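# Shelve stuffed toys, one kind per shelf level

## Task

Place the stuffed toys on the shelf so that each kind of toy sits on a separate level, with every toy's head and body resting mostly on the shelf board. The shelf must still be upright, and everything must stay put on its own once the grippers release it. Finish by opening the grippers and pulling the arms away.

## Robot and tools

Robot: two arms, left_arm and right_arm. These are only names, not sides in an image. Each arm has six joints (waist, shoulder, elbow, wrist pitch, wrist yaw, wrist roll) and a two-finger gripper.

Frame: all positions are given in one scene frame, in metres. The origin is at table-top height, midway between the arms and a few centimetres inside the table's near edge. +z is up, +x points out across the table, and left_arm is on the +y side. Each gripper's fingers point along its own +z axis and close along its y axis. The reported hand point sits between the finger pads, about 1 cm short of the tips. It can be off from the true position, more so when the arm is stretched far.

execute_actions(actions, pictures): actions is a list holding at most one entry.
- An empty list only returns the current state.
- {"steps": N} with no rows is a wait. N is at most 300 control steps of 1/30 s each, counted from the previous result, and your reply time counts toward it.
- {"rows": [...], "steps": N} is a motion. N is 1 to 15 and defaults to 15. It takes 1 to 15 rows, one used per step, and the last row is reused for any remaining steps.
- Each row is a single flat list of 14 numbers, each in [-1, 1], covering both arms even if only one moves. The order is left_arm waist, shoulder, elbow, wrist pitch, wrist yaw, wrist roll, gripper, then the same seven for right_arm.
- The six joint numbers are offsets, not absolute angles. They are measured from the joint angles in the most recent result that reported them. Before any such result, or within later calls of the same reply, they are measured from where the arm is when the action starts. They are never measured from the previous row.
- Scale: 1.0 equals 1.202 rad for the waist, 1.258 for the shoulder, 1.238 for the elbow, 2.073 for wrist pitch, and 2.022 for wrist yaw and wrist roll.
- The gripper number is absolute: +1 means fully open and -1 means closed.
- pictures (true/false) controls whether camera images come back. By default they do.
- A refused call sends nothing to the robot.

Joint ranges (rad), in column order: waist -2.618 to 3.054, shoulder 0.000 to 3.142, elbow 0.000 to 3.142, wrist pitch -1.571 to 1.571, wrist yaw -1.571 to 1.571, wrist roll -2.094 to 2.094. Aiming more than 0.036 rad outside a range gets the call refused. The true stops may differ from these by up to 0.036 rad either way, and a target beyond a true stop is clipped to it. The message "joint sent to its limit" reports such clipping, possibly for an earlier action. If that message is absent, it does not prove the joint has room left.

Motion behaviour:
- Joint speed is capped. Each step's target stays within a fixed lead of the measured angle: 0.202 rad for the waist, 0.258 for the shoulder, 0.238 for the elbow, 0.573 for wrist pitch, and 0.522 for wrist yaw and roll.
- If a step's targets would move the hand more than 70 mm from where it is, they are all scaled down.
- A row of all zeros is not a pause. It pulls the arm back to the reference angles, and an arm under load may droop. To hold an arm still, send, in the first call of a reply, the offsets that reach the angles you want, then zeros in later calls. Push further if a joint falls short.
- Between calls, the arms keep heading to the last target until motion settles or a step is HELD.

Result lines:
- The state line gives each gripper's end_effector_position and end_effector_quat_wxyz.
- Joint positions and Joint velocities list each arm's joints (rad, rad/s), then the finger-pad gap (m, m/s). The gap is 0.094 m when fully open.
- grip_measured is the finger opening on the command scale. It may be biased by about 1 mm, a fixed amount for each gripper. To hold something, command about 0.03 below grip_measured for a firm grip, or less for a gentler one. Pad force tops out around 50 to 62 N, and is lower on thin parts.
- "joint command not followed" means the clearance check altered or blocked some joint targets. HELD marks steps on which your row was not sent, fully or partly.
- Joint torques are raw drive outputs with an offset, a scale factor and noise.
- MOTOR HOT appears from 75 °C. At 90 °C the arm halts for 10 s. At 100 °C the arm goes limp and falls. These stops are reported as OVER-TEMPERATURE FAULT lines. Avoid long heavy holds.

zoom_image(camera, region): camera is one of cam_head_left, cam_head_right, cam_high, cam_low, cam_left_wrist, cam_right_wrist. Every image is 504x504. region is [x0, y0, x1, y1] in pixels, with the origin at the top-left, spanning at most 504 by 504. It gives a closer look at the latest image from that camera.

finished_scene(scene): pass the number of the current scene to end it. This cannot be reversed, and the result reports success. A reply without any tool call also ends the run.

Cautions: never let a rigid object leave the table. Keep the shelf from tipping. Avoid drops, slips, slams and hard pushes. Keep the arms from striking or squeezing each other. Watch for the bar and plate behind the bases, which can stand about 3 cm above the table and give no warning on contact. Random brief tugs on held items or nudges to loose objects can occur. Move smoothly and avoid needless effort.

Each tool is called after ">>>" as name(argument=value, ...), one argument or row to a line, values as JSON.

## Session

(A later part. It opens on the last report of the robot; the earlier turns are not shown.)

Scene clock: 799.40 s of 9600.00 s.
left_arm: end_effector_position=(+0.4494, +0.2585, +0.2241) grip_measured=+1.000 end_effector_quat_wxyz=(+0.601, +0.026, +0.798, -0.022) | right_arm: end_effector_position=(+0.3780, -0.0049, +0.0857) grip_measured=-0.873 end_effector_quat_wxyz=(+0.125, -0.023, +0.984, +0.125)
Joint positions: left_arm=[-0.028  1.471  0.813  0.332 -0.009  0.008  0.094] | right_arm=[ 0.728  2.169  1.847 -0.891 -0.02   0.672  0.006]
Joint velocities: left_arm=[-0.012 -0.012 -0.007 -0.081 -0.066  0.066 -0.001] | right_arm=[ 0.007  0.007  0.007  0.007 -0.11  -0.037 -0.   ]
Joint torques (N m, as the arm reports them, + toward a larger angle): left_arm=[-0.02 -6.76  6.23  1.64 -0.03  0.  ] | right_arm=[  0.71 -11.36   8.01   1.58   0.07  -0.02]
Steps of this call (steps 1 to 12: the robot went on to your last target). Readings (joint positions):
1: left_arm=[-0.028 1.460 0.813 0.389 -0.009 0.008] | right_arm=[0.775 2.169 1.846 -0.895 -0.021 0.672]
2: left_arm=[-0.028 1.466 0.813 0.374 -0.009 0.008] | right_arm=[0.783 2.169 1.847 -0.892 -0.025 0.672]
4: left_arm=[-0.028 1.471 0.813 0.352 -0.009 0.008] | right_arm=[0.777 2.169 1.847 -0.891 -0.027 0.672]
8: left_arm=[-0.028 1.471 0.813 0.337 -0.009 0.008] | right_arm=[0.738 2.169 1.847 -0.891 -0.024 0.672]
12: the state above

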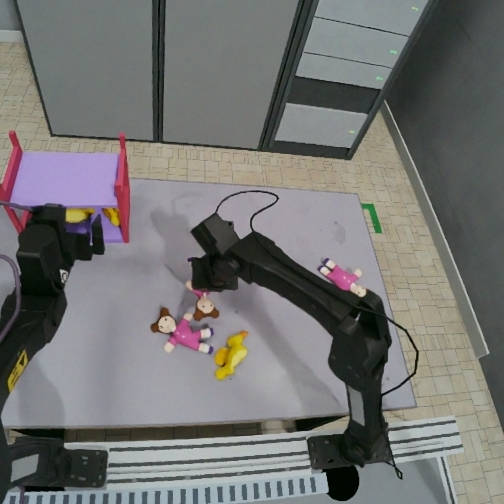

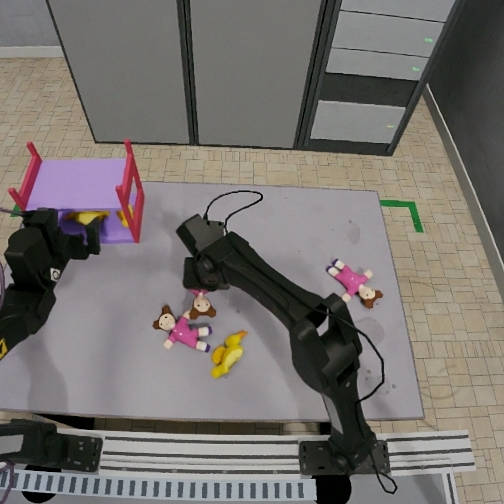

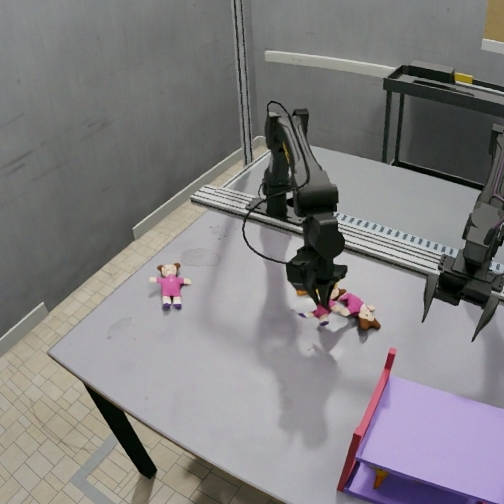

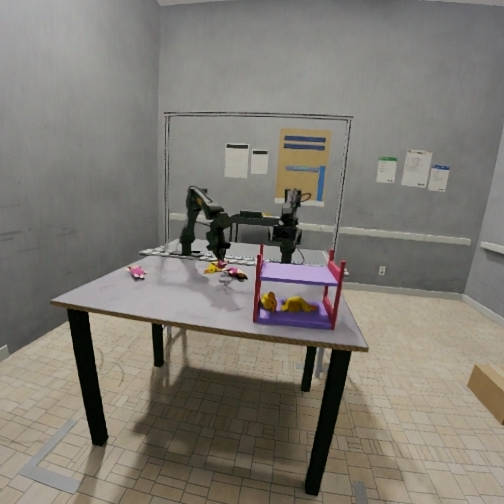

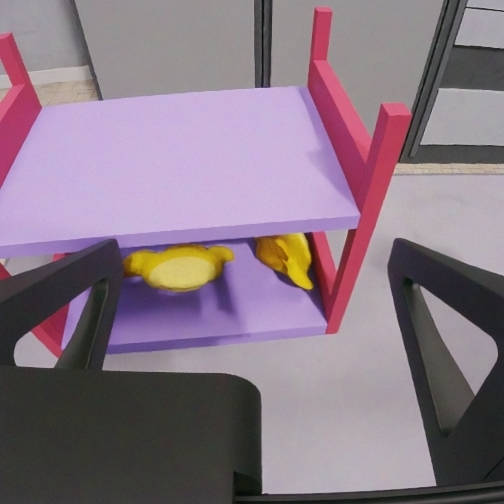

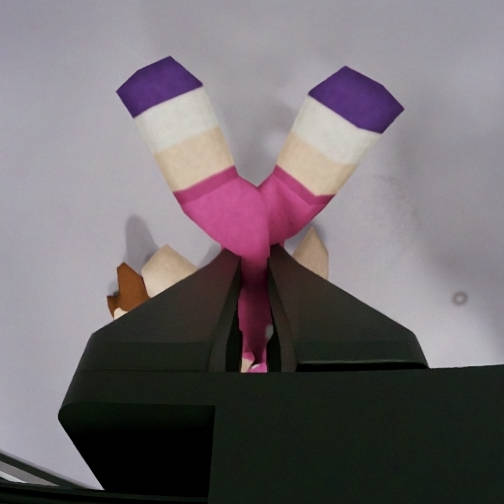

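>>> execute_actions(
  actions=[
    {"rows": [[-0.45,0,0.1,-0.5,0,-0.3,1, -0.04,0.08,-0.026,0.082,0,0,-0.88]], "steps": 15},
  ],
  pictures=false,
)

>>> execute_actions(
  actions=[
    {"rows": [[0,0,0,0,0,0,1, 0,0,0,0,0,0,1]], "steps": 12},
  ],
  pictures=false,
)

>>> execute_actions(
  actions=[
    {"rows": [[0,0,0,0,0,0,1, 0,-0.14,0.03,-0.1,0,0,1]], "steps": 15},
  ],
)

Scene clock: 814.27 s of 9600.00 s.
left_arm: end_effector_position=(+0.2610, +0.0951, +0.0870) grip_measured=+1.000 end_effector_quat_wxyz=(+0.184, +0.043, +0.975, -0.117) | right_arm: end_effector_position=(+0.4076, -0.0157, +0.0253) grip_measured=-0.873 end_effector_quat_wxyz=(+0.123, +0.004, +0.985, +0.118)
Joint positions: left_arm=[-0.585  1.471  0.892 -0.597  0.003 -0.547  0.094] | right_arm=[ 0.673  2.29   1.809 -0.744 -0.022  0.672  0.006]
Joint velocities: left_arm=[ 0.076 -0.007 -0.022 -0.769  0.066 -0.447  0.001] | right_arm=[-0.002  0.007 -0.012 -0.037 -0.066 -0.037  0.001]
Joint torques (N m, as the arm reports them, + toward a larger angle): left_arm=[ 0.69 -6.18  9.03  1.03 -0.12 -0.08] | right_arm=[  0.59 -13.23   6.54   1.64   0.01  -0.01]
Steps of this call (steps 1 to 30: the robot went on to your last target; steps 31 to 90: nothing new was sent; then 11.37 s passed at rest; steps 91 to 105: all 15 steps of this action). Readings (joint positions):
91: left_arm=[-0.043 1.471 0.826 0.279 -0.019 -0.049] | right_arm=[0.725 2.176 1.845 -0.879 -0.021 0.672]
92: left_arm=[-0.075 1.471 0.849 0.195 -0.026 -0.128] | right_arm=[0.720 2.187 1.845 -0.848 -0.022 0.672]
94: left_arm=[-0.169 1.471 0.877 0.052 -0.025 -0.251] | right_arm=[0.702 2.224 1.842 -0.794 -0.022 0.672]
98: left_arm=[-0.365 1.471 0.889 -0.217 -0.019 -0.400] | right_arm=[0.674 2.280 1.816 -0.760 -0.022 0.672]
105: the state above

Scene clock: 814.67 s of 9600.00 s.
left_arm: end_effector_position=(+0.2581, +0.0977, +0.0850) grip_measured=+1.000 end_effector_quat_wxyz=(+0.177, +0.041, +0.977, -0.113) | right_arm: end_effector_position=(+0.4076, -0.0157, +0.0253) grip_measured=+1.000 end_effector_quat_wxyz=(+0.123, +0.004, +0.985, +0.118)
Joint positions: left_arm=[-0.583  1.471  0.891 -0.613  0.003 -0.55   0.094] | right_arm=[ 0.673  2.29   1.809 -0.744 -0.022  0.672  0.094]
Joint velocities: left_arm=[-0.012 -0.012 -0.002 -0.022  0.007 -0.066 -0.001] | right_arm=[-0.002 -0.002  0.012 -0.022 -0.022  0.051  0.   ]
Joint torques (N m, as the arm reports them, + toward a larger angle): left_arm=[-0.13 -6.01  5.78  1.04 -0.05  0.03] | right_arm=[  0.05 -11.77   6.05   1.38  -0.01   0.  ]
Steps of this call (steps 1 to 12: all 12 steps of this action). Readings (joint positions):
1: left_arm=[-0.583 1.471 0.892 -0.612 0.003 -0.550] | right_arm=[0.673 2.290 1.809 -0.744 -0.022 0.672]
2: left_arm=[-0.583 1.471 0.891 -0.613 0.003 -0.550] | right_arm=[0.673 2.290 1.809 -0.744 -0.022 0.672]
4: left_arm=[-0.583 1.471 0.891 -0.613 0.003 -0.550] | right_arm=[0.673 2.290 1.809 -0.744 -0.022 0.672]
8: left_arm=[-0.583 1.471 0.891 -0.613 0.003 -0.550] | right_arm=[0.673 2.290 1.809 -0.744 -0.022 0.672]
12: the state above

Scene clock: 815.17 s of 9600.00 s.
left_arm: end_effector_position=(+0.2581, +0.0977, +0.0850) grip_measured=+1.000 end_effector_quat_wxyz=(+0.177, +0.041, +0.977, -0.113) | right_arm: end_effector_position=(+0.3894, -0.0312, +0.1085) grip_measured=+1.000 end_effector_quat_wxyz=(+0.134, +0.004, +0.983, +0.127)
Joint positions: left_arm=[-0.583  1.471  0.891 -0.613  0.003 -0.55   0.094] | right_arm=[ 0.673  2.11   1.841 -0.927 -0.022  0.672  0.094]
Joint velocities: left_arm=[-0.002  0.007  0.002  0.037  0.066  0.037 -0.001] | right_arm=[ 0.022  0.012  0.002 -0.183  0.022 -0.081  0.   ]
Joint torques (N m, as the arm reports them, + toward a larger angle): left_arm=[-0.03 -5.92  5.69  0.91  0.    0.01] | right_arm=[  0.07 -10.4    6.61   1.37   0.    -0.01]
Steps of this call (steps 1 to 15: all 15 steps of this action). Readings (joint positions):
1: left_arm=[-0.583 1.471 0.891 -0.613 0.003 -0.550] | right_arm=[0.673 2.280 1.809 -0.756 -0.022 0.672]
2: left_arm=[-0.583 1.471 0.891 -0.613 0.003 -0.550] | right_arm=[0.673 2.267 1.809 -0.793 -0.022 0.672]
4: left_arm=[-0.583 1.471 0.891 -0.613 0.003 -0.550] | right_arm=[0.673 2.217 1.809 -0.852 -0.022 0.672]
8: left_arm=[-0.583 1.471 0.891 -0.613 0.003 -0.550] | right_arm=[0.673 2.125 1.832 -0.902 -0.022 0.672]
15: the state above

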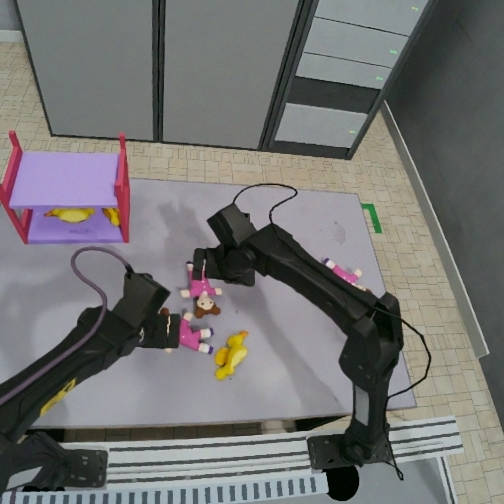

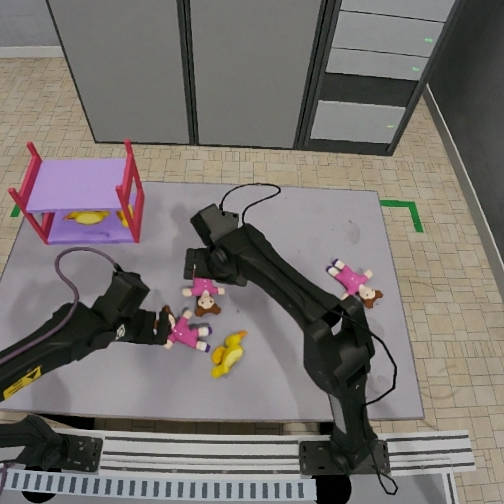

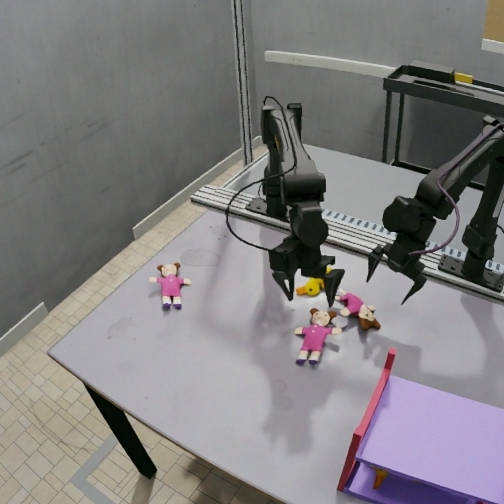

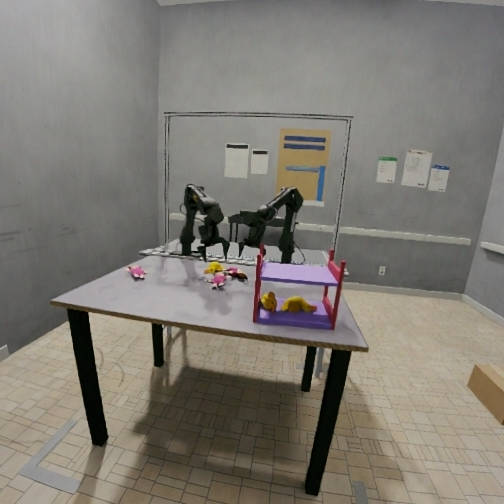

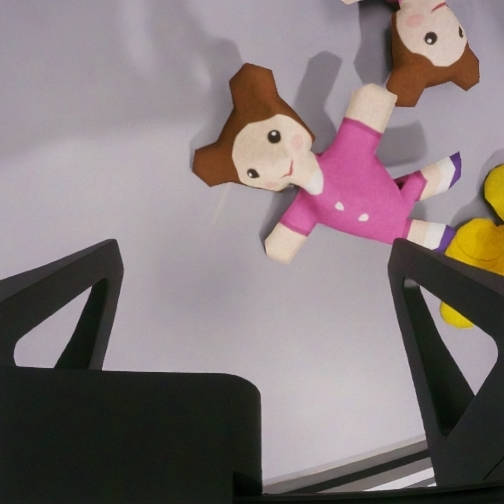

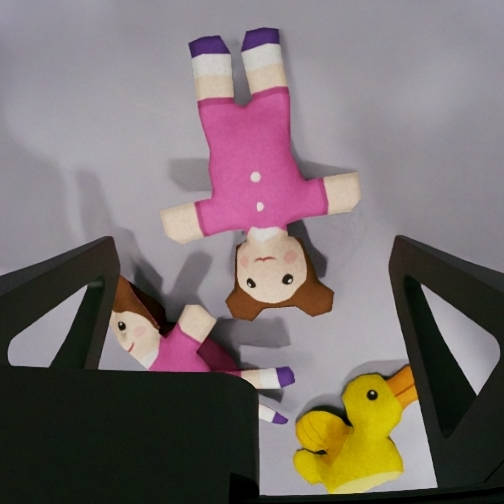

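>>> execute_actions(
  actions=[
    {"rows": [[0,0,0,0,0,0,1, -0.662,-0.056,-0.106,-0.082,0,-0.832,1],[0,0,0,0,0,0,1, -0.662,-0.056,-0.106,-0.082,0,-0.832,1],[0,0,0,0,0,0,1, -0.662,-0.056,-0.106,-0.082,0,-0.832,1],[0,0,0,0,0,0,1, -0.662,-0.056,-0.106,-0.082,0,-0.832,1],[0,0,0,0,0,0,1, -0.662,-0.056,-0.106,-0.082,0,-0.832,1],[0,0,0,0,0,0,1, -0.662,-0.056,-0.106,-0.082,0,-0.832,1],[0,0,0,0,0,0,1, -0.662,-0.056,-0.106,-0.082,0,-0.832,1],[-0.354,0.476,0.654,-0.24,0,-0.218,1, -0.662,-0.056,-0.106,-0.082,0,-0.832,1]], "steps": 15},
  ],
  pictures=false,
)

>>> execute_actions(
  actions=[
    {"steps": 30},
  ],
)

Scene clock: 828.77 s of 9600.00 s.
left_arm: end_effector_position=(+0.1921, -0.0327, +0.0345) grip_measured=+1.000 end_effector_quat_wxyz=(+0.017, +0.064, +0.998, +0.003) | right_arm: end_effector_position=(+0.4382, -0.3512, +0.0718) grip_measured=+1.000 end_effector_quat_wxyz=(+0.077, -0.194, +0.978, +0.001)
Joint positions: left_arm=[-0.984  2.055  1.461 -1.    -0.003 -0.903  0.094] | right_arm=[-0.027  2.084  1.721 -1.048 -0.032 -0.427  0.094]
Joint velocities: left_arm=[-1.096  1.643  1.932 -0.579  0.081 -0.505  0.   ] | right_arm=[-1.575 -0.007 -0.007 -0.066 -0.007 -2.864  0.   ]
Joint torques (N m, as the arm reports them, + toward a larger angle): left_arm=[  3.3  -18.92   8.72   0.19  -0.21  -0.1 ] | right_arm=[  0.18 -13.45   4.92   0.54   0.06   0.  ]
Steps of this call (steps 1 to 30: the robot went on to your last target; steps 31 to 90: nothing new was sent; then 10.10 s passed at rest; steps 91 to 105: all 15 steps of this action). Readings (joint positions):
91: left_arm=[-0.583 1.471 0.891 -0.613 0.003 -0.550] | right_arm=[0.662 2.106 1.830 -0.938 -0.027 0.625]
92: left_arm=[-0.583 1.471 0.891 -0.613 0.003 -0.550] | right_arm=[0.644 2.097 1.807 -0.946 -0.035 0.558]
94: left_arm=[-0.583 1.471 0.891 -0.613 0.003 -0.550] | right_arm=[0.574 2.085 1.767 -0.980 -0.038 0.422]
98: left_arm=[-0.604 1.502 0.928 -0.684 -0.007 -0.611] | right_arm=[0.372 2.084 1.726 -1.027 -0.037 0.126]
105: the state above

Scene clock: 829.77 s of 9600.00 s.
left_arm: end_effector_position=(+0.1971, -0.0761, +0.0817) grip_measured=+1.000 end_effector_quat_wxyz=(+0.036, +0.041, +0.998, -0.044) | right_arm: end_effector_position=(+0.4277, -0.3951, +0.0765) grip_measured=+1.000 end_effector_quat_wxyz=(+0.059, -0.423, +0.904, -0.029)
Joint positions: left_arm=[-1.017  2.075  1.678 -1.098  0.015 -0.984  0.094] | right_arm=[-0.12   2.069  1.721 -1.08  -0.008 -1.004  0.094]
Joint velocities: left_arm=[-0.012 -0.012 -0.027 -0.007  0.022 -0.081  0.   ] | right_arm=[-0.007  0.007  0.002 -0.037  0.007 -0.051  0.   ]
Joint torques (N m, as the arm reports them, + toward a larger angle): left_arm=[  0.59 -12.18   7.28   0.37  -0.19  -0.06] | right_arm=[ -0.28 -12.15   4.89   0.8   -0.11  -0.07]
Steps of this call (steps 1 to 30: the robot went on to your last target). Readings (joint positions):
1: left_arm=[-1.015 2.099 1.525 -1.017 0.004 -0.918] | right_arm=[-0.079 2.084 1.721 -1.050 -0.028 -0.525]
2: left_arm=[-1.035 2.123 1.577 -1.027 0.009 -0.931] | right_arm=[-0.123 2.084 1.721 -1.053 -0.021 -0.617]
4: left_arm=[-1.048 2.122 1.638 -1.036 0.015 -0.948] | right_arm=[-0.170 2.083 1.721 -1.061 -0.008 -0.756]
8: left_arm=[-1.029 2.080 1.676 -1.059 0.015 -0.969] | right_arm=[-0.149 2.074 1.721 -1.074 -0.004 -0.903]
30: the state above

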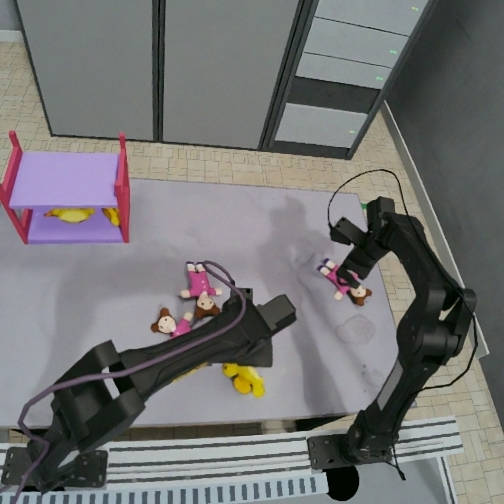

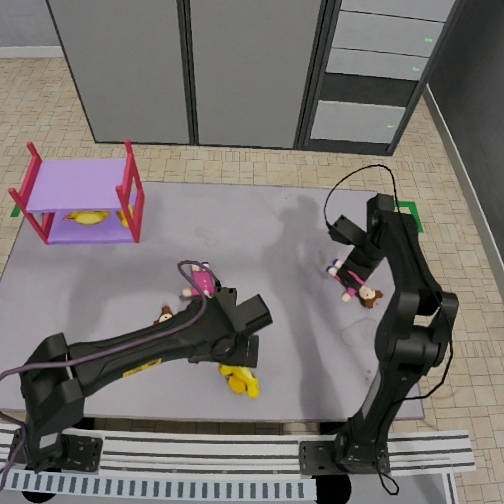

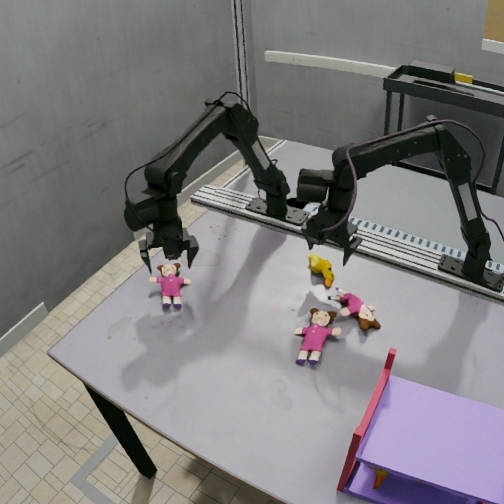

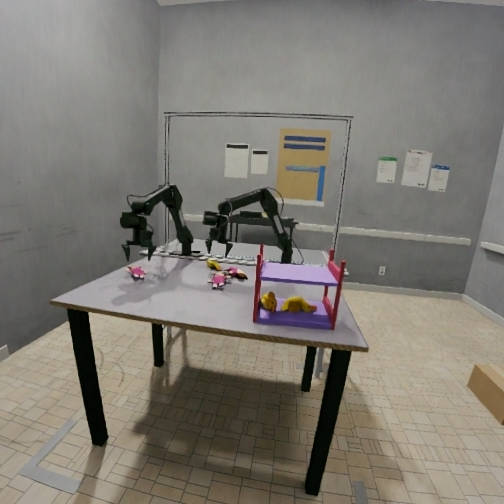

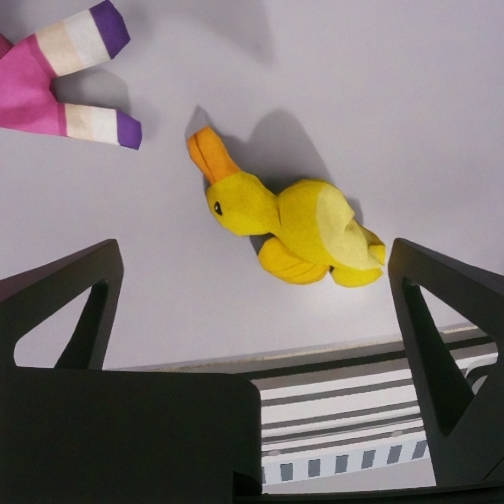

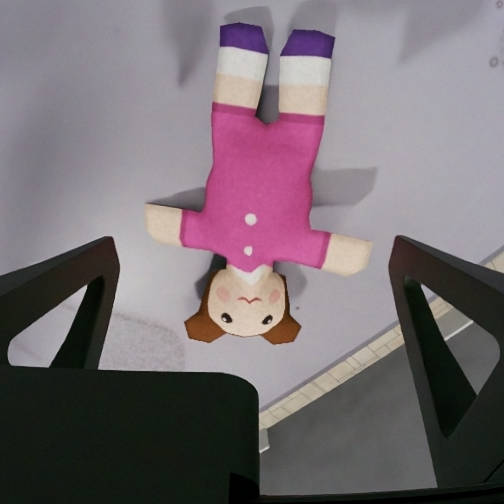

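>>> execute_actions(
  actions=[
    {"rows": [[-0.069,0.044,0.04,0.011,0,-0.542,1, 0,0.045,-0.122,0.098,0,0,1]], "steps": 15},
  ],
  pictures=false,
)

>>> execute_actions(
  actions=[
    {"steps": 12},
  ],
)

Scene clock: 844.17 s of 9600.00 s.
left_arm: end_effector_position=(+0.1621, -0.0972, +0.0594) grip_measured=+1.000 end_effector_quat_wxyz=(+0.006, -0.408, +0.912, -0.035) | right_arm: end_effector_position=(+0.4211, -0.3941, +0.0107) grip_measured=+1.000 end_effector_quat_wxyz=(+0.042, -0.423, +0.905, -0.019)
Joint positions: left_arm=[-1.113  2.141  1.696 -1.09   0.022 -2.002  0.094] | right_arm=[-0.12   2.14   1.567 -0.894 -0.008 -1.005  0.094]
Joint velocities: left_arm=[-0.002 -0.012 -0.012 -0.022 -0.081 -0.505  0.   ] | right_arm=[-0.012  0.002  0.007  0.051 -0.007  0.051  0.   ]
Joint torques (N m, as the arm reports them, + toward a larger angle): left_arm=[  0.99 -13.11   7.7    0.48  -0.08  -0.03] | right_arm=[  0.09 -11.31   5.81   0.99   0.01   0.  ]
Steps of this call (steps 1 to 15: the robot went on to your last target; steps 16 to 90: nothing new was sent; then 10.90 s passed at rest; steps 91 to 105: all 15 steps of this action). Readings (joint positions):
91: left_arm=[-1.023 2.080 1.681 -1.099 0.014 -1.055] | right_arm=[-0.120 2.069 1.699 -1.050 -0.008 -1.005]
92: left_arm=[-1.033 2.089 1.689 -1.098 0.013 -1.155] | right_arm=[-0.120 2.067 1.667 -1.007 -0.008 -1.005]
94: left_arm=[-1.067 2.111 1.696 -1.092 0.013 -1.350] | right_arm=[-0.120 2.089 1.611 -0.958 -0.008 -1.005]
98: left_arm=[-1.115 2.139 1.696 -1.090 0.021 -1.729] | right_arm=[-0.120 2.143 1.567 -0.926 -0.008 -1.005]
105: the state above

Scene clock: 844.57 s of 9600.00 s.
left_arm: end_effector_position=(+0.1621, -0.0972, +0.0594) grip_measured=+1.000 end_effector_quat_wxyz=(+0.005, -0.438, +0.898, -0.035) | right_arm: end_effector_position=(+0.4224, -0.3943, +0.0109) grip_measured=+1.000 end_effector_quat_wxyz=(+0.044, -0.423, +0.905, -0.020)
Joint positions: left_arm=[-1.113  2.141  1.696 -1.09   0.022 -2.068  0.094] | right_arm=[-0.12   2.14   1.567 -0.889 -0.008 -1.005  0.094]
Joint velocities: left_arm=[-0.012  0.022  0.007 -0.081  0.007  0.051  0.   ] | right_arm=[ 0.022  0.002 -0.012 -0.095  0.066 -0.022  0.   ]
Joint torques (N m, as the arm reports them, + toward a larger angle): left_arm=[  1.04 -12.98   7.71   0.47  -0.05  -0.16] | right_arm=[  0.08 -11.29   5.82   1.06   0.     0.  ]
Steps of this call (steps 1 to 12: the robot went on to your last target). Readings (joint positions):
1: left_arm=[-1.113 2.141 1.696 -1.090 0.022 -2.017] | right_arm=[-0.120 2.140 1.567 -0.893 -0.008 -1.005]
2: left_arm=[-1.113 2.141 1.696 -1.090 0.022 -2.028] | right_arm=[-0.120 2.140 1.567 -0.893 -0.008 -1.005]
4: left_arm=[-1.113 2.141 1.696 -1.090 0.022 -2.044] | right_arm=[-0.120 2.140 1.567 -0.890 -0.008 -1.005]
8: left_arm=[-1.113 2.141 1.696 -1.090 0.022 -2.062] | right_arm=[-0.120 2.140 1.567 -0.889 -0.008 -1.005]
12: the state above

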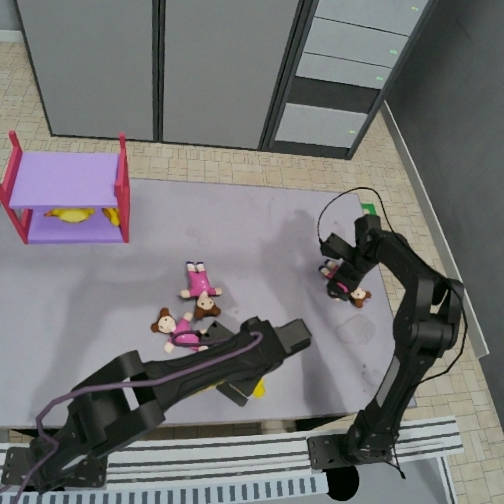

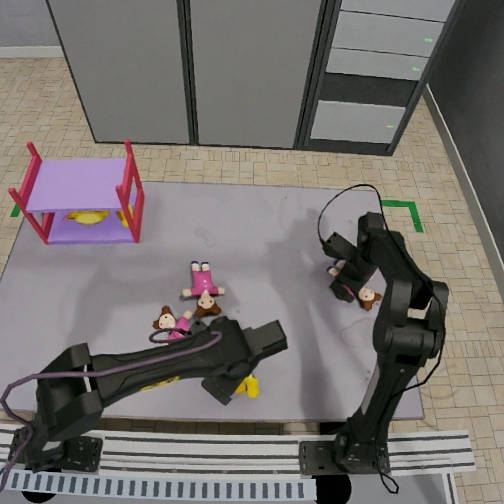

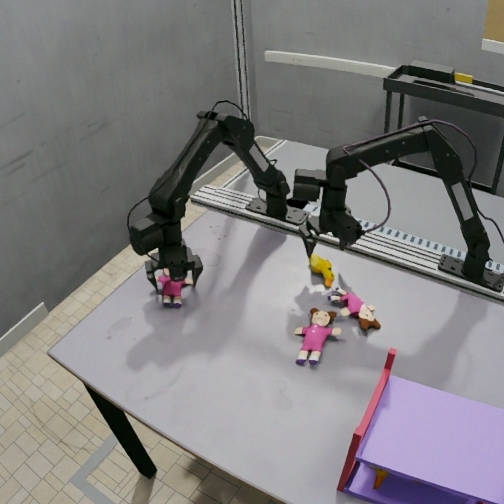

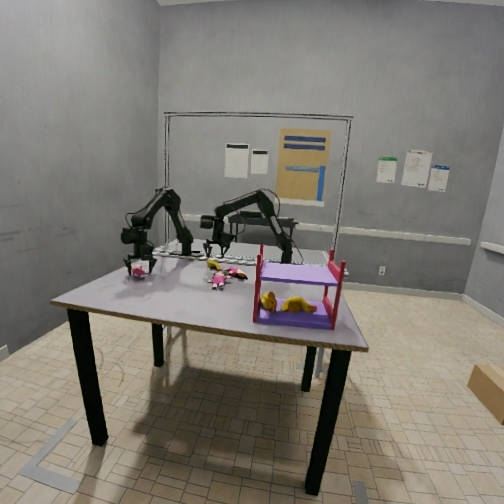

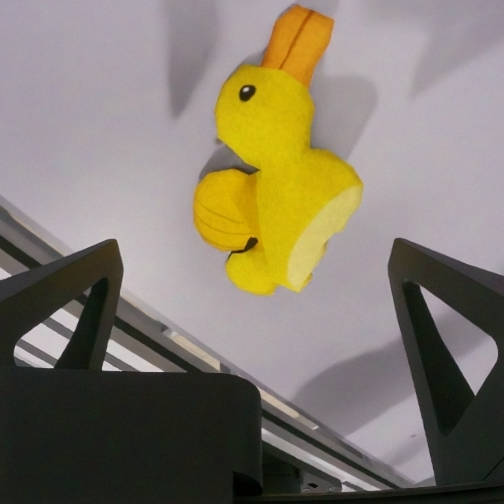

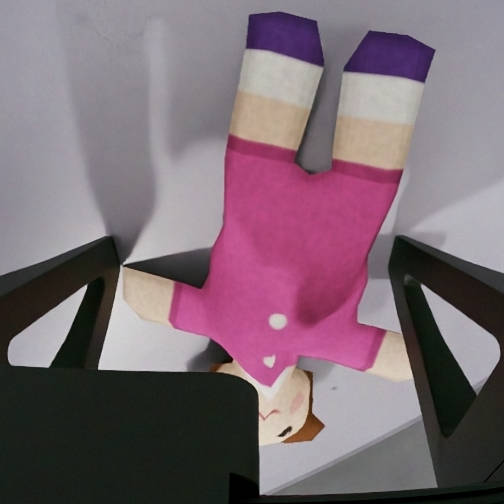

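>>> execute_actions(
  actions=[
    {"rows": [[0,0.043,-0.082,0.102,0,0,1, 0,-0.01,0.008,0,0,0,-0.88]], "steps": 15},
  ],
  pictures=false,
)

>>> execute_actions(
  actions=[
    {"steps": 8},
  ],
)

Scene clock: 852.17 s of 9600.00 s.
left_arm: end_effector_position=(+0.1677, -0.1072, +0.0128) grip_measured=+1.000 end_effector_quat_wxyz=(+0.003, -0.439, +0.897, -0.050) | right_arm: end_effector_position=(+0.4267, -0.3958, +0.0181) grip_measured=-0.872 end_effector_quat_wxyz=(+0.054, -0.422, +0.904, -0.028)
Joint positions: left_arm=[-1.114  2.203  1.601 -0.904  0.024 -2.073  0.094] | right_arm=[-0.121  2.126  1.573 -0.884 -0.005 -1.005  0.006]
Joint velocities: left_arm=[ 0.002 -0.022 -0.002 -0.037  0.007 -0.022  0.   ] | right_arm=[-0.007 -0.002 -0.012  0.051 -0.051  0.051 -0.001]
Joint torques (N m, as the arm reports them, + toward a larger angle): left_arm=[  0.05 -13.13   4.81   0.62  -0.02   0.05] | right_arm=[  0.17 -10.11   6.04   0.92  -0.03   0.  ]
Steps of this call (steps 1 to 30: the robot went on to your last target; steps 31 to 90: nothing new was sent; then 4.10 s passed at rest; steps 91 to 105: all 15 steps of this action). Readings (joint positions):
91: left_arm=[-1.113 2.142 1.683 -1.068 0.022 -2.073] | right_arm=[-0.120 2.140 1.567 -0.889 -0.008 -1.005]
92: left_arm=[-1.113 2.144 1.665 -1.029 0.022 -2.073] | right_arm=[-0.120 2.140 1.567 -0.889 -0.008 -1.005]
94: left_arm=[-1.113 2.167 1.631 -0.976 0.022 -2.073] | right_arm=[-0.120 2.140 1.567 -0.888 -0.008 -1.005]
98: left_arm=[-1.113 2.207 1.601 -0.935 0.024 -2.073] | right_arm=[-0.120 2.133 1.570 -0.889 -0.007 -1.005]
105: the state above

Scene clock: 852.43 s of 9600.00 s.
left_arm: end_effector_position=(+0.1682, -0.1083, +0.0129) grip_measured=+1.000 end_effector_quat_wxyz=(+0.003, -0.439, +0.897, -0.052) | right_arm: end_effector_position=(+0.4267, -0.3958, +0.0181) grip_measured=-0.872 end_effector_quat_wxyz=(+0.054, -0.422, +0.904, -0.028)
Joint positions: left_arm=[-1.114  2.203  1.601 -0.899  0.024 -2.073  0.094] | right_arm=[-0.121  2.126  1.573 -0.884 -0.005 -1.005  0.006]
Joint velocities: left_arm=[ 0.002 -0.017 -0.002 -0.007 -0.007 -0.022  0.   ] | right_arm=[-0.017  0.012 -0.012 -0.037 -0.007 -0.037 -0.   ]
Joint torques (N m, as the arm reports them, + toward a larger angle): left_arm=[  0.17 -13.26   4.85   0.57  -0.03   0.02] | right_arm=[  0.13 -10.08   6.01   0.92  -0.02  -0.01]
Steps of this call (steps 1 to 8: the robot went on to your last target). Readings (joint positions):
1: left_arm=[-1.114 2.203 1.601 -0.903 0.024 -2.073] | right_arm=[-0.121 2.126 1.573 -0.884 -0.005 -1.005]
2: left_arm=[-1.114 2.203 1.601 -0.902 0.024 -2.073] | right_arm=[-0.121 2.126 1.573 -0.884 -0.005 -1.005]
4: left_arm=[-1.114 2.203 1.601 -0.900 0.024 -2.073] | right_arm=[-0.121 2.126 1.573 -0.884 -0.005 -1.005]
8: the state above

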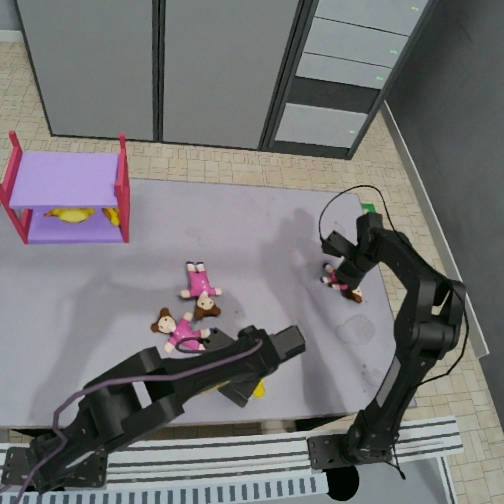

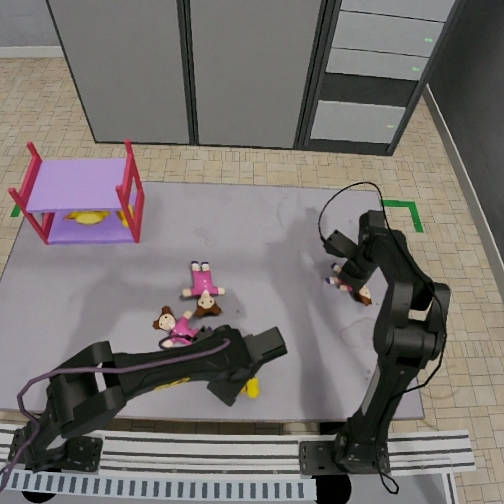

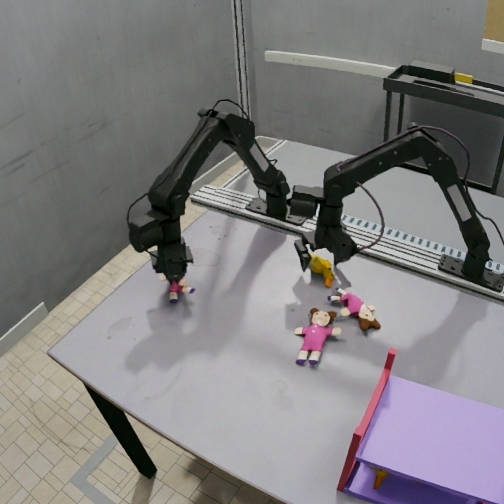

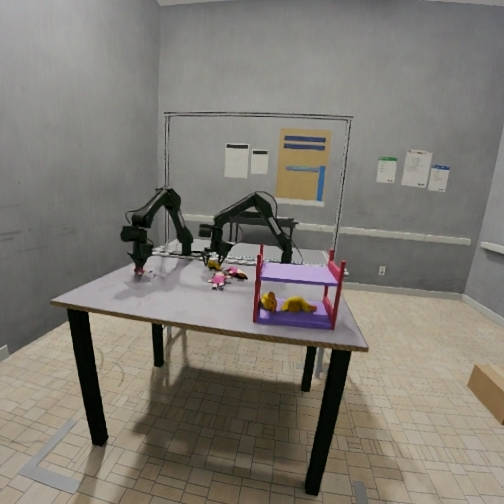

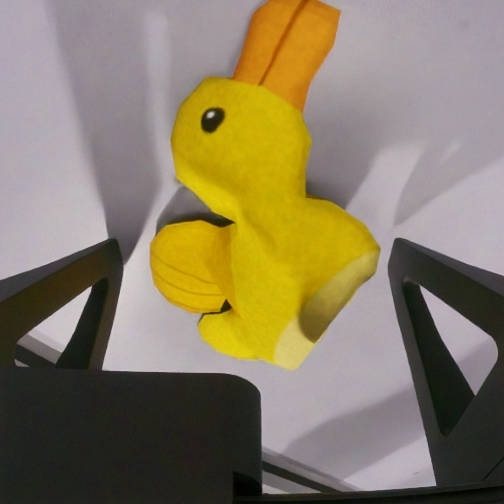

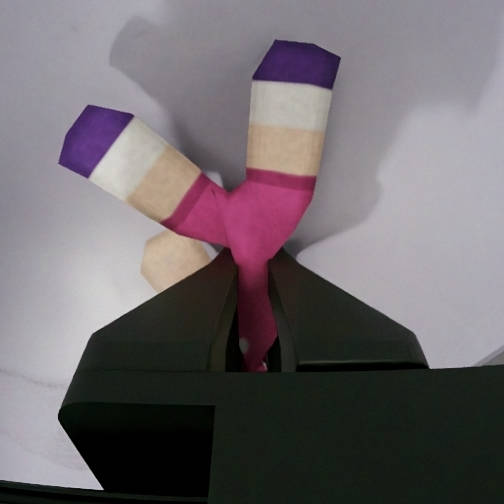

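>>> execute_actions(
  actions=[
    {"rows": [[0,-0.01,0.008,0,0,0,-0.88, 0,-0.055,0.125,-0.095,0,0,-0.88]], "steps": 15},
  ],
  pictures=false,
)

>>> execute_actions(
  actions=[
    {"rows": [[0,-0.1,0.1,-0.095,0,0,-0.88, 0,0,0,0,0,0,-0.88]], "steps": 12},
  ],
  pictures=false,
)

>>> execute_actions(
  actions=[
    {"rows": [[0.5,-0.5,-0.62,0.38,0,0.25,-0.88, 0,0,0,0,0,0,-0.88]], "steps": 15},
  ],
  pictures=false,
)

>>> execute_actions(
  actions=[
    {"steps": 12},
  ],
)

Scene clock: 869.10 s of 9600.00 s.
left_arm: end_effector_position=(+0.1679, -0.1096, +0.0161) grip_measured=-0.866 end_effector_quat_wxyz=(+0.001, -0.438, +0.897, -0.056) | right_arm: end_effector_position=(+0.4325, -0.3968, +0.0786) grip_measured=-0.873 end_effector_quat_wxyz=(+0.068, -0.422, +0.903, -0.038)
Joint positions: left_arm=[-1.114  2.196  1.601 -0.898  0.027 -2.073  0.006] | right_arm=[-0.121  2.063  1.718 -1.057 -0.005 -1.005  0.006]
Joint velocities: left_arm=[ 0.002  0.007 -0.012 -0.007 -0.022 -0.037 -0.001] | right_arm=[-0.027  0.002  0.002 -0.11  -0.095  0.037 -0.   ]
Joint torques (N m, as the arm reports them, + toward a larger angle): left_arm=[ -0.13 -13.15   6.05   0.44  -0.04  -0.01] | right_arm=[  0.04 -10.38   6.67   0.84   0.    -0.01]
Steps of this call (steps 1 to 15: the robot went on to your last target; steps 16 to 90: nothing new was sent; then 13.17 s passed at rest; steps 91 to 105: all 15 steps of this action). Readings (joint positions):
91: left_arm=[-1.114 2.203 1.601 -0.898 0.024 -2.073] | right_arm=[-0.121 2.125 1.594 -0.913 -0.005 -1.005]
92: left_arm=[-1.114 2.203 1.601 -0.898 0.024 -2.073] | right_arm=[-0.121 2.127 1.625 -0.955 -0.005 -1.005]
94: left_arm=[-1.114 2.203 1.601 -0.898 0.025 -2.073] | right_arm=[-0.121 2.111 1.677 -0.995 -0.005 -1.005]
98: left_arm=[-1.114 2.197 1.601 -0.898 0.027 -2.073] | right_arm=[-0.121 2.067 1.716 -1.023 -0.005 -1.005]
105: the state above

Scene clock: 869.50 s of 9600.00 s.
left_arm: end_effector_position=(+0.1658, -0.1117, +0.0932) grip_measured=-0.867 end_effector_quat_wxyz=(-0.001, -0.436, +0.895, -0.093) | right_arm: end_effector_position=(+0.4323, -0.3968, +0.0786) grip_measured=-0.873 end_effector_quat_wxyz=(+0.068, -0.422, +0.903, -0.037)
Joint positions: left_arm=[-1.114  2.067  1.706 -1.056  0.028 -2.073  0.006] | right_arm=[-0.121  2.063  1.718 -1.058 -0.005 -1.005  0.006]
Joint velocities: left_arm=[ 0.002  0.076 -0.002 -0.198  0.051  0.007 -0.   ] | right_arm=[-0.002 -0.022  0.012 -0.007 -0.037  0.051 -0.   ]
Joint torques (N m, as the arm reports them, + toward a larger angle): left_arm=[  0.01 -11.91   7.06   0.5    0.04  -0.01] | right_arm=[ 0.04 -9.95  5.88  1.05  0.01 -0.01]
Steps of this call (steps 1 to 12: all 12 steps of this action). Readings (joint positions):
1: left_arm=[-1.114 2.190 1.611 -0.915 0.028 -2.073] | right_arm=[-0.121 2.063 1.718 -1.058 -0.005 -1.005]
2: left_arm=[-1.114 2.183 1.625 -0.948 0.028 -2.073] | right_arm=[-0.121 2.063 1.718 -1.058 -0.005 -1.005]
4: left_arm=[-1.114 2.149 1.654 -1.001 0.028 -2.073] | right_arm=[-0.121 2.063 1.718 -1.058 -0.005 -1.005]
8: left_arm=[-1.114 2.078 1.699 -1.040 0.028 -2.073] | right_arm=[-0.121 2.063 1.718 -1.058 -0.005 -1.005]
12: the state above

Scene clock: 870.00 s of 9600.00 s.
left_arm: end_effector_position=(+0.3306, +0.0804, +0.1585) grip_measured=-0.867 end_effector_quat_wxyz=(+0.170, -0.471, +0.798, -0.336) | right_arm: end_effector_position=(+0.4323, -0.3968, +0.0786) grip_measured=-0.873 end_effector_quat_wxyz=(+0.068, -0.422, +0.903, -0.037)
Joint positions: left_arm=[-0.5    1.442  0.968 -0.371  0.021 -1.627  0.006] | right_arm=[-0.121  2.063  1.718 -1.058 -0.005 -1.005  0.006]
Joint velocities: left_arm=[ 0.667 -0.115 -0.427  0.388 -0.227  0.286  0.001] | right_arm=[ 0.002  0.002 -0.017 -0.081 -0.022  0.022  0.   ]
Joint torques (N m, as the arm reports them, + toward a larger angle): left_arm=[-4.52 -5.85  6.18  1.79  0.41  0.12] | right_arm=[ 0.04 -9.96  5.85  1.04  0.01  0.  ]
Steps of this call (steps 1 to 15: all 15 steps of this action). Readings (joint positions):
1: left_arm=[-1.105 2.051 1.677 -1.015 0.033 -2.031] | right_arm=[-0.121 2.063 1.718 -1.058 -0.005 -1.005]
2: left_arm=[-1.091 2.019 1.620 -0.942 0.041 -1.977] | right_arm=[-0.121 2.063 1.718 -1.058 -0.005 -1.005]
4: left_arm=[-1.034 1.941 1.512 -0.822 0.045 -1.890] | right_arm=[-0.121 2.063 1.718 -1.058 -0.005 -1.005]
8: left_arm=[-0.868 1.751 1.300 -0.591 0.047 -1.760] | right_arm=[-0.121 2.063 1.718 -1.058 -0.005 -1.005]
15: the state above

Scene clock: 870.40 s of 9600.00 s.
left_arm: end_effector_position=(+0.3332, +0.0754, +0.1581) grip_measured=-0.867 end_effector_quat_wxyz=(+0.183, -0.447, +0.804, -0.348) | right_arm: end_effector_position=(+0.4323, -0.3968, +0.0786) grip_measured=-0.873 end_effector_quat_wxyz=(+0.068, -0.422, +0.903, -0.037)
Joint positions: left_arm=[-0.506  1.442  0.941 -0.309  0.024 -1.583  0.006] | right_arm=[-0.121  2.063  1.718 -1.058 -0.005 -1.005  0.006]
Joint velocities: left_arm=[-0.012  0.012  0.012  0.007  0.051  0.007 -0.001] | right_arm=[ 0.002 -0.002 -0.002 -0.022 -0.022  0.022 -0.   ]
Joint torques (N m, as the arm reports them, + toward a larger angle): left_arm=[-0.59 -6.84  6.2   1.77  0.04  0.13] | right_arm=[ 0.06 -9.95  5.84  1.04  0.    0.  ]
Steps of this call (steps 1 to 12: the robot went on to your last target). Readings (joint positions):
1: left_arm=[-0.487 1.441 0.957 -0.360 0.016 -1.618] | right_arm=[-0.121 2.063 1.718 -1.058 -0.005 -1.005]
2: left_arm=[-0.485 1.442 0.949 -0.352 0.015 -1.610] | right_arm=[-0.121 2.063 1.718 -1.058 -0.005 -1.005]
4: left_arm=[-0.496 1.442 0.941 -0.341 0.018 -1.599] | right_arm=[-0.121 2.063 1.718 -1.058 -0.005 -1.005]
8: left_arm=[-0.506 1.442 0.941 -0.318 0.024 -1.587] | right_arm=[-0.121 2.063 1.718 -1.058 -0.005 -1.005]
12: the state above

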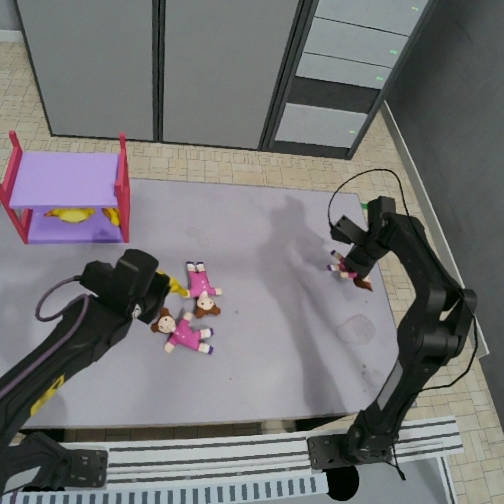

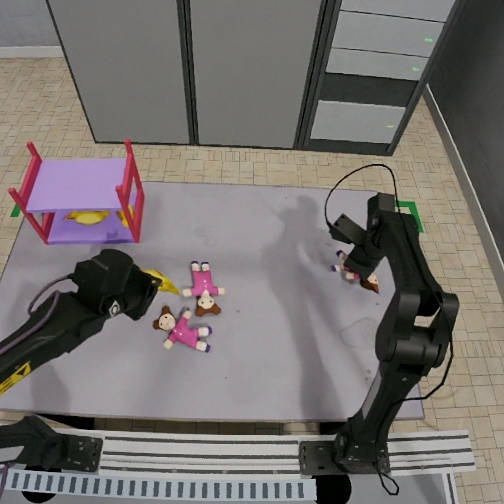

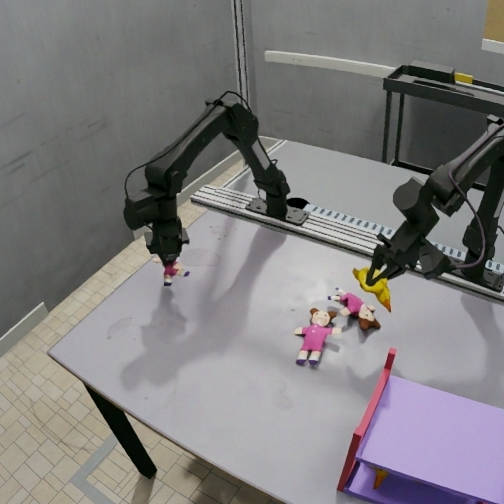

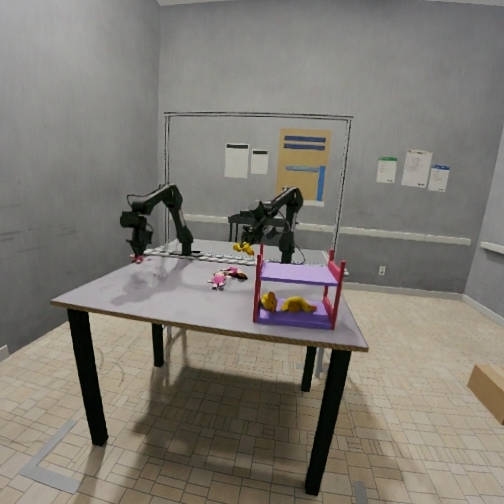

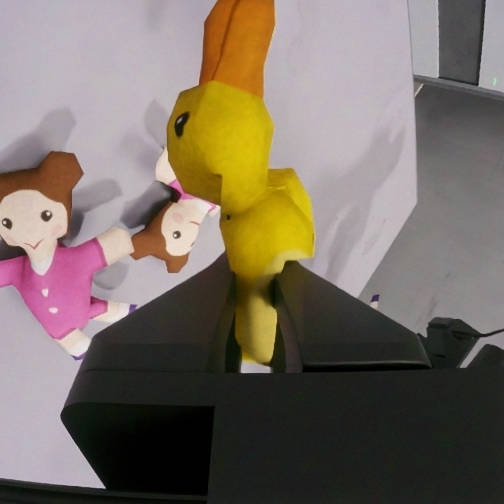

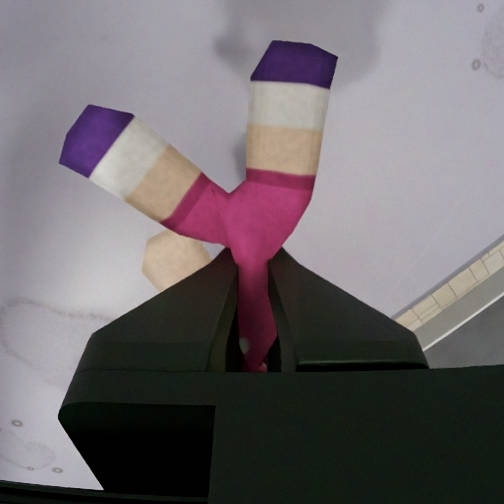

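>>> execute_actions(
  actions=[
    {"rows": [[0.446,0,-0.114,0.342,0,0,-0.88, 0.816,-0.185,-0.136,-0.073,0,0.92,-0.88]], "steps": 15},
  ],
  pictures=false,
)

>>> execute_actions(
  actions=[
    {"steps": 25},
  ],
  pictures=false,
)

Scene clock: 880.40 s of 9600.00 s.
left_arm: end_effector_position=(+0.4473, +0.2895, +0.2297) grip_measured=-0.867 end_effector_quat_wxyz=(-0.417, +0.567, -0.558, +0.439) | right_arm: end_effector_position=(+0.2992, -0.1165, +0.1122) grip_measured=-0.873 end_effector_quat_wxyz=(+0.047, -0.230, +0.972, +0.024)
Joint positions: left_arm=[ 0.049  1.45   0.809  0.326  0.014 -1.582  0.006] | right_arm=[ 0.654  1.862  1.564 -1.161  0.005  0.179  0.006]
Joint velocities: left_arm=[-0.105 -0.007 -0.022  0.3   -0.022  0.022  0.001] | right_arm=[ 1.883 -0.012 -0.037 -0.037  0.007  2.586  0.   ]
Joint torques (N m, as the arm reports them, + toward a larger angle): left_arm=[-1.05 -7.3   5.7   2.01  0.08  0.  ] | right_arm=[  0.63 -10.38   4.9    0.51  -0.08  -0.03]
Steps of this call (steps 1 to 30: the robot went on to your last target; steps 31 to 90: nothing new was sent; then 6.50 s passed at rest; steps 91 to 105: all 15 steps of this action). Readings (joint positions):
91: left_arm=[-0.491 1.441 0.920 -0.249 0.035 -1.580] | right_arm=[-0.110 2.050 1.700 -1.051 0.000 -0.961]
92: left_arm=[-0.456 1.441 0.888 -0.155 0.046 -1.580] | right_arm=[-0.093 2.024 1.664 -1.054 0.009 -0.898]
94: left_arm=[-0.356 1.446 0.841 -0.019 0.046 -1.580] | right_arm=[-0.022 1.966 1.607 -1.094 0.012 -0.767]
98: left_arm=[-0.143 1.450 0.810 0.151 0.041 -1.581] | right_arm=[0.194 1.884 1.568 -1.146 0.012 -0.450]
105: the state above

Scene clock: 881.23 s of 9600.00 s.
left_arm: end_effector_position=(+0.4496, +0.2850, +0.2386) grip_measured=-0.867 end_effector_quat_wxyz=(-0.425, +0.556, -0.553, +0.452) | right_arm: end_effector_position=(+0.2373, -0.0657, +0.1103) grip_measured=-0.873 end_effector_quat_wxyz=(+0.010, -0.000, +0.999, +0.035)
Joint positions: left_arm=[ 0.039  1.45   0.809  0.363  0.016 -1.583  0.006] | right_arm=[ 0.858  1.862  1.556 -1.195 -0.018  0.847  0.006]
Joint velocities: left_arm=[ 0.007 -0.007  0.007 -0.051  0.007  0.022 -0.   ] | right_arm=[ 0.022 -0.007 -0.007 -0.007  0.007 -0.037  0.   ]
Joint torques (N m, as the arm reports them, + toward a larger angle): left_arm=[-0.74 -7.39  5.69  2.09  0.09  0.  ] | right_arm=[  0.19 -10.53   5.16   0.68   0.1    0.06]
Steps of this call (steps 1 to 25: the robot went on to your last target). Readings (joint positions):
1: left_arm=[0.046 1.450 0.809 0.334 0.014 -1.582] | right_arm=[0.722 1.862 1.563 -1.162 0.005 0.270]
2: left_arm=[0.043 1.450 0.809 0.341 0.015 -1.582] | right_arm=[0.785 1.862 1.561 -1.163 0.002 0.365]
4: left_arm=[0.039 1.450 0.809 0.350 0.016 -1.582] | right_arm=[0.875 1.862 1.560 -1.169 -0.014 0.536]
8: left_arm=[0.039 1.450 0.809 0.358 0.016 -1.583] | right_arm=[0.887 1.862 1.557 -1.186 -0.024 0.721]
25: the state above


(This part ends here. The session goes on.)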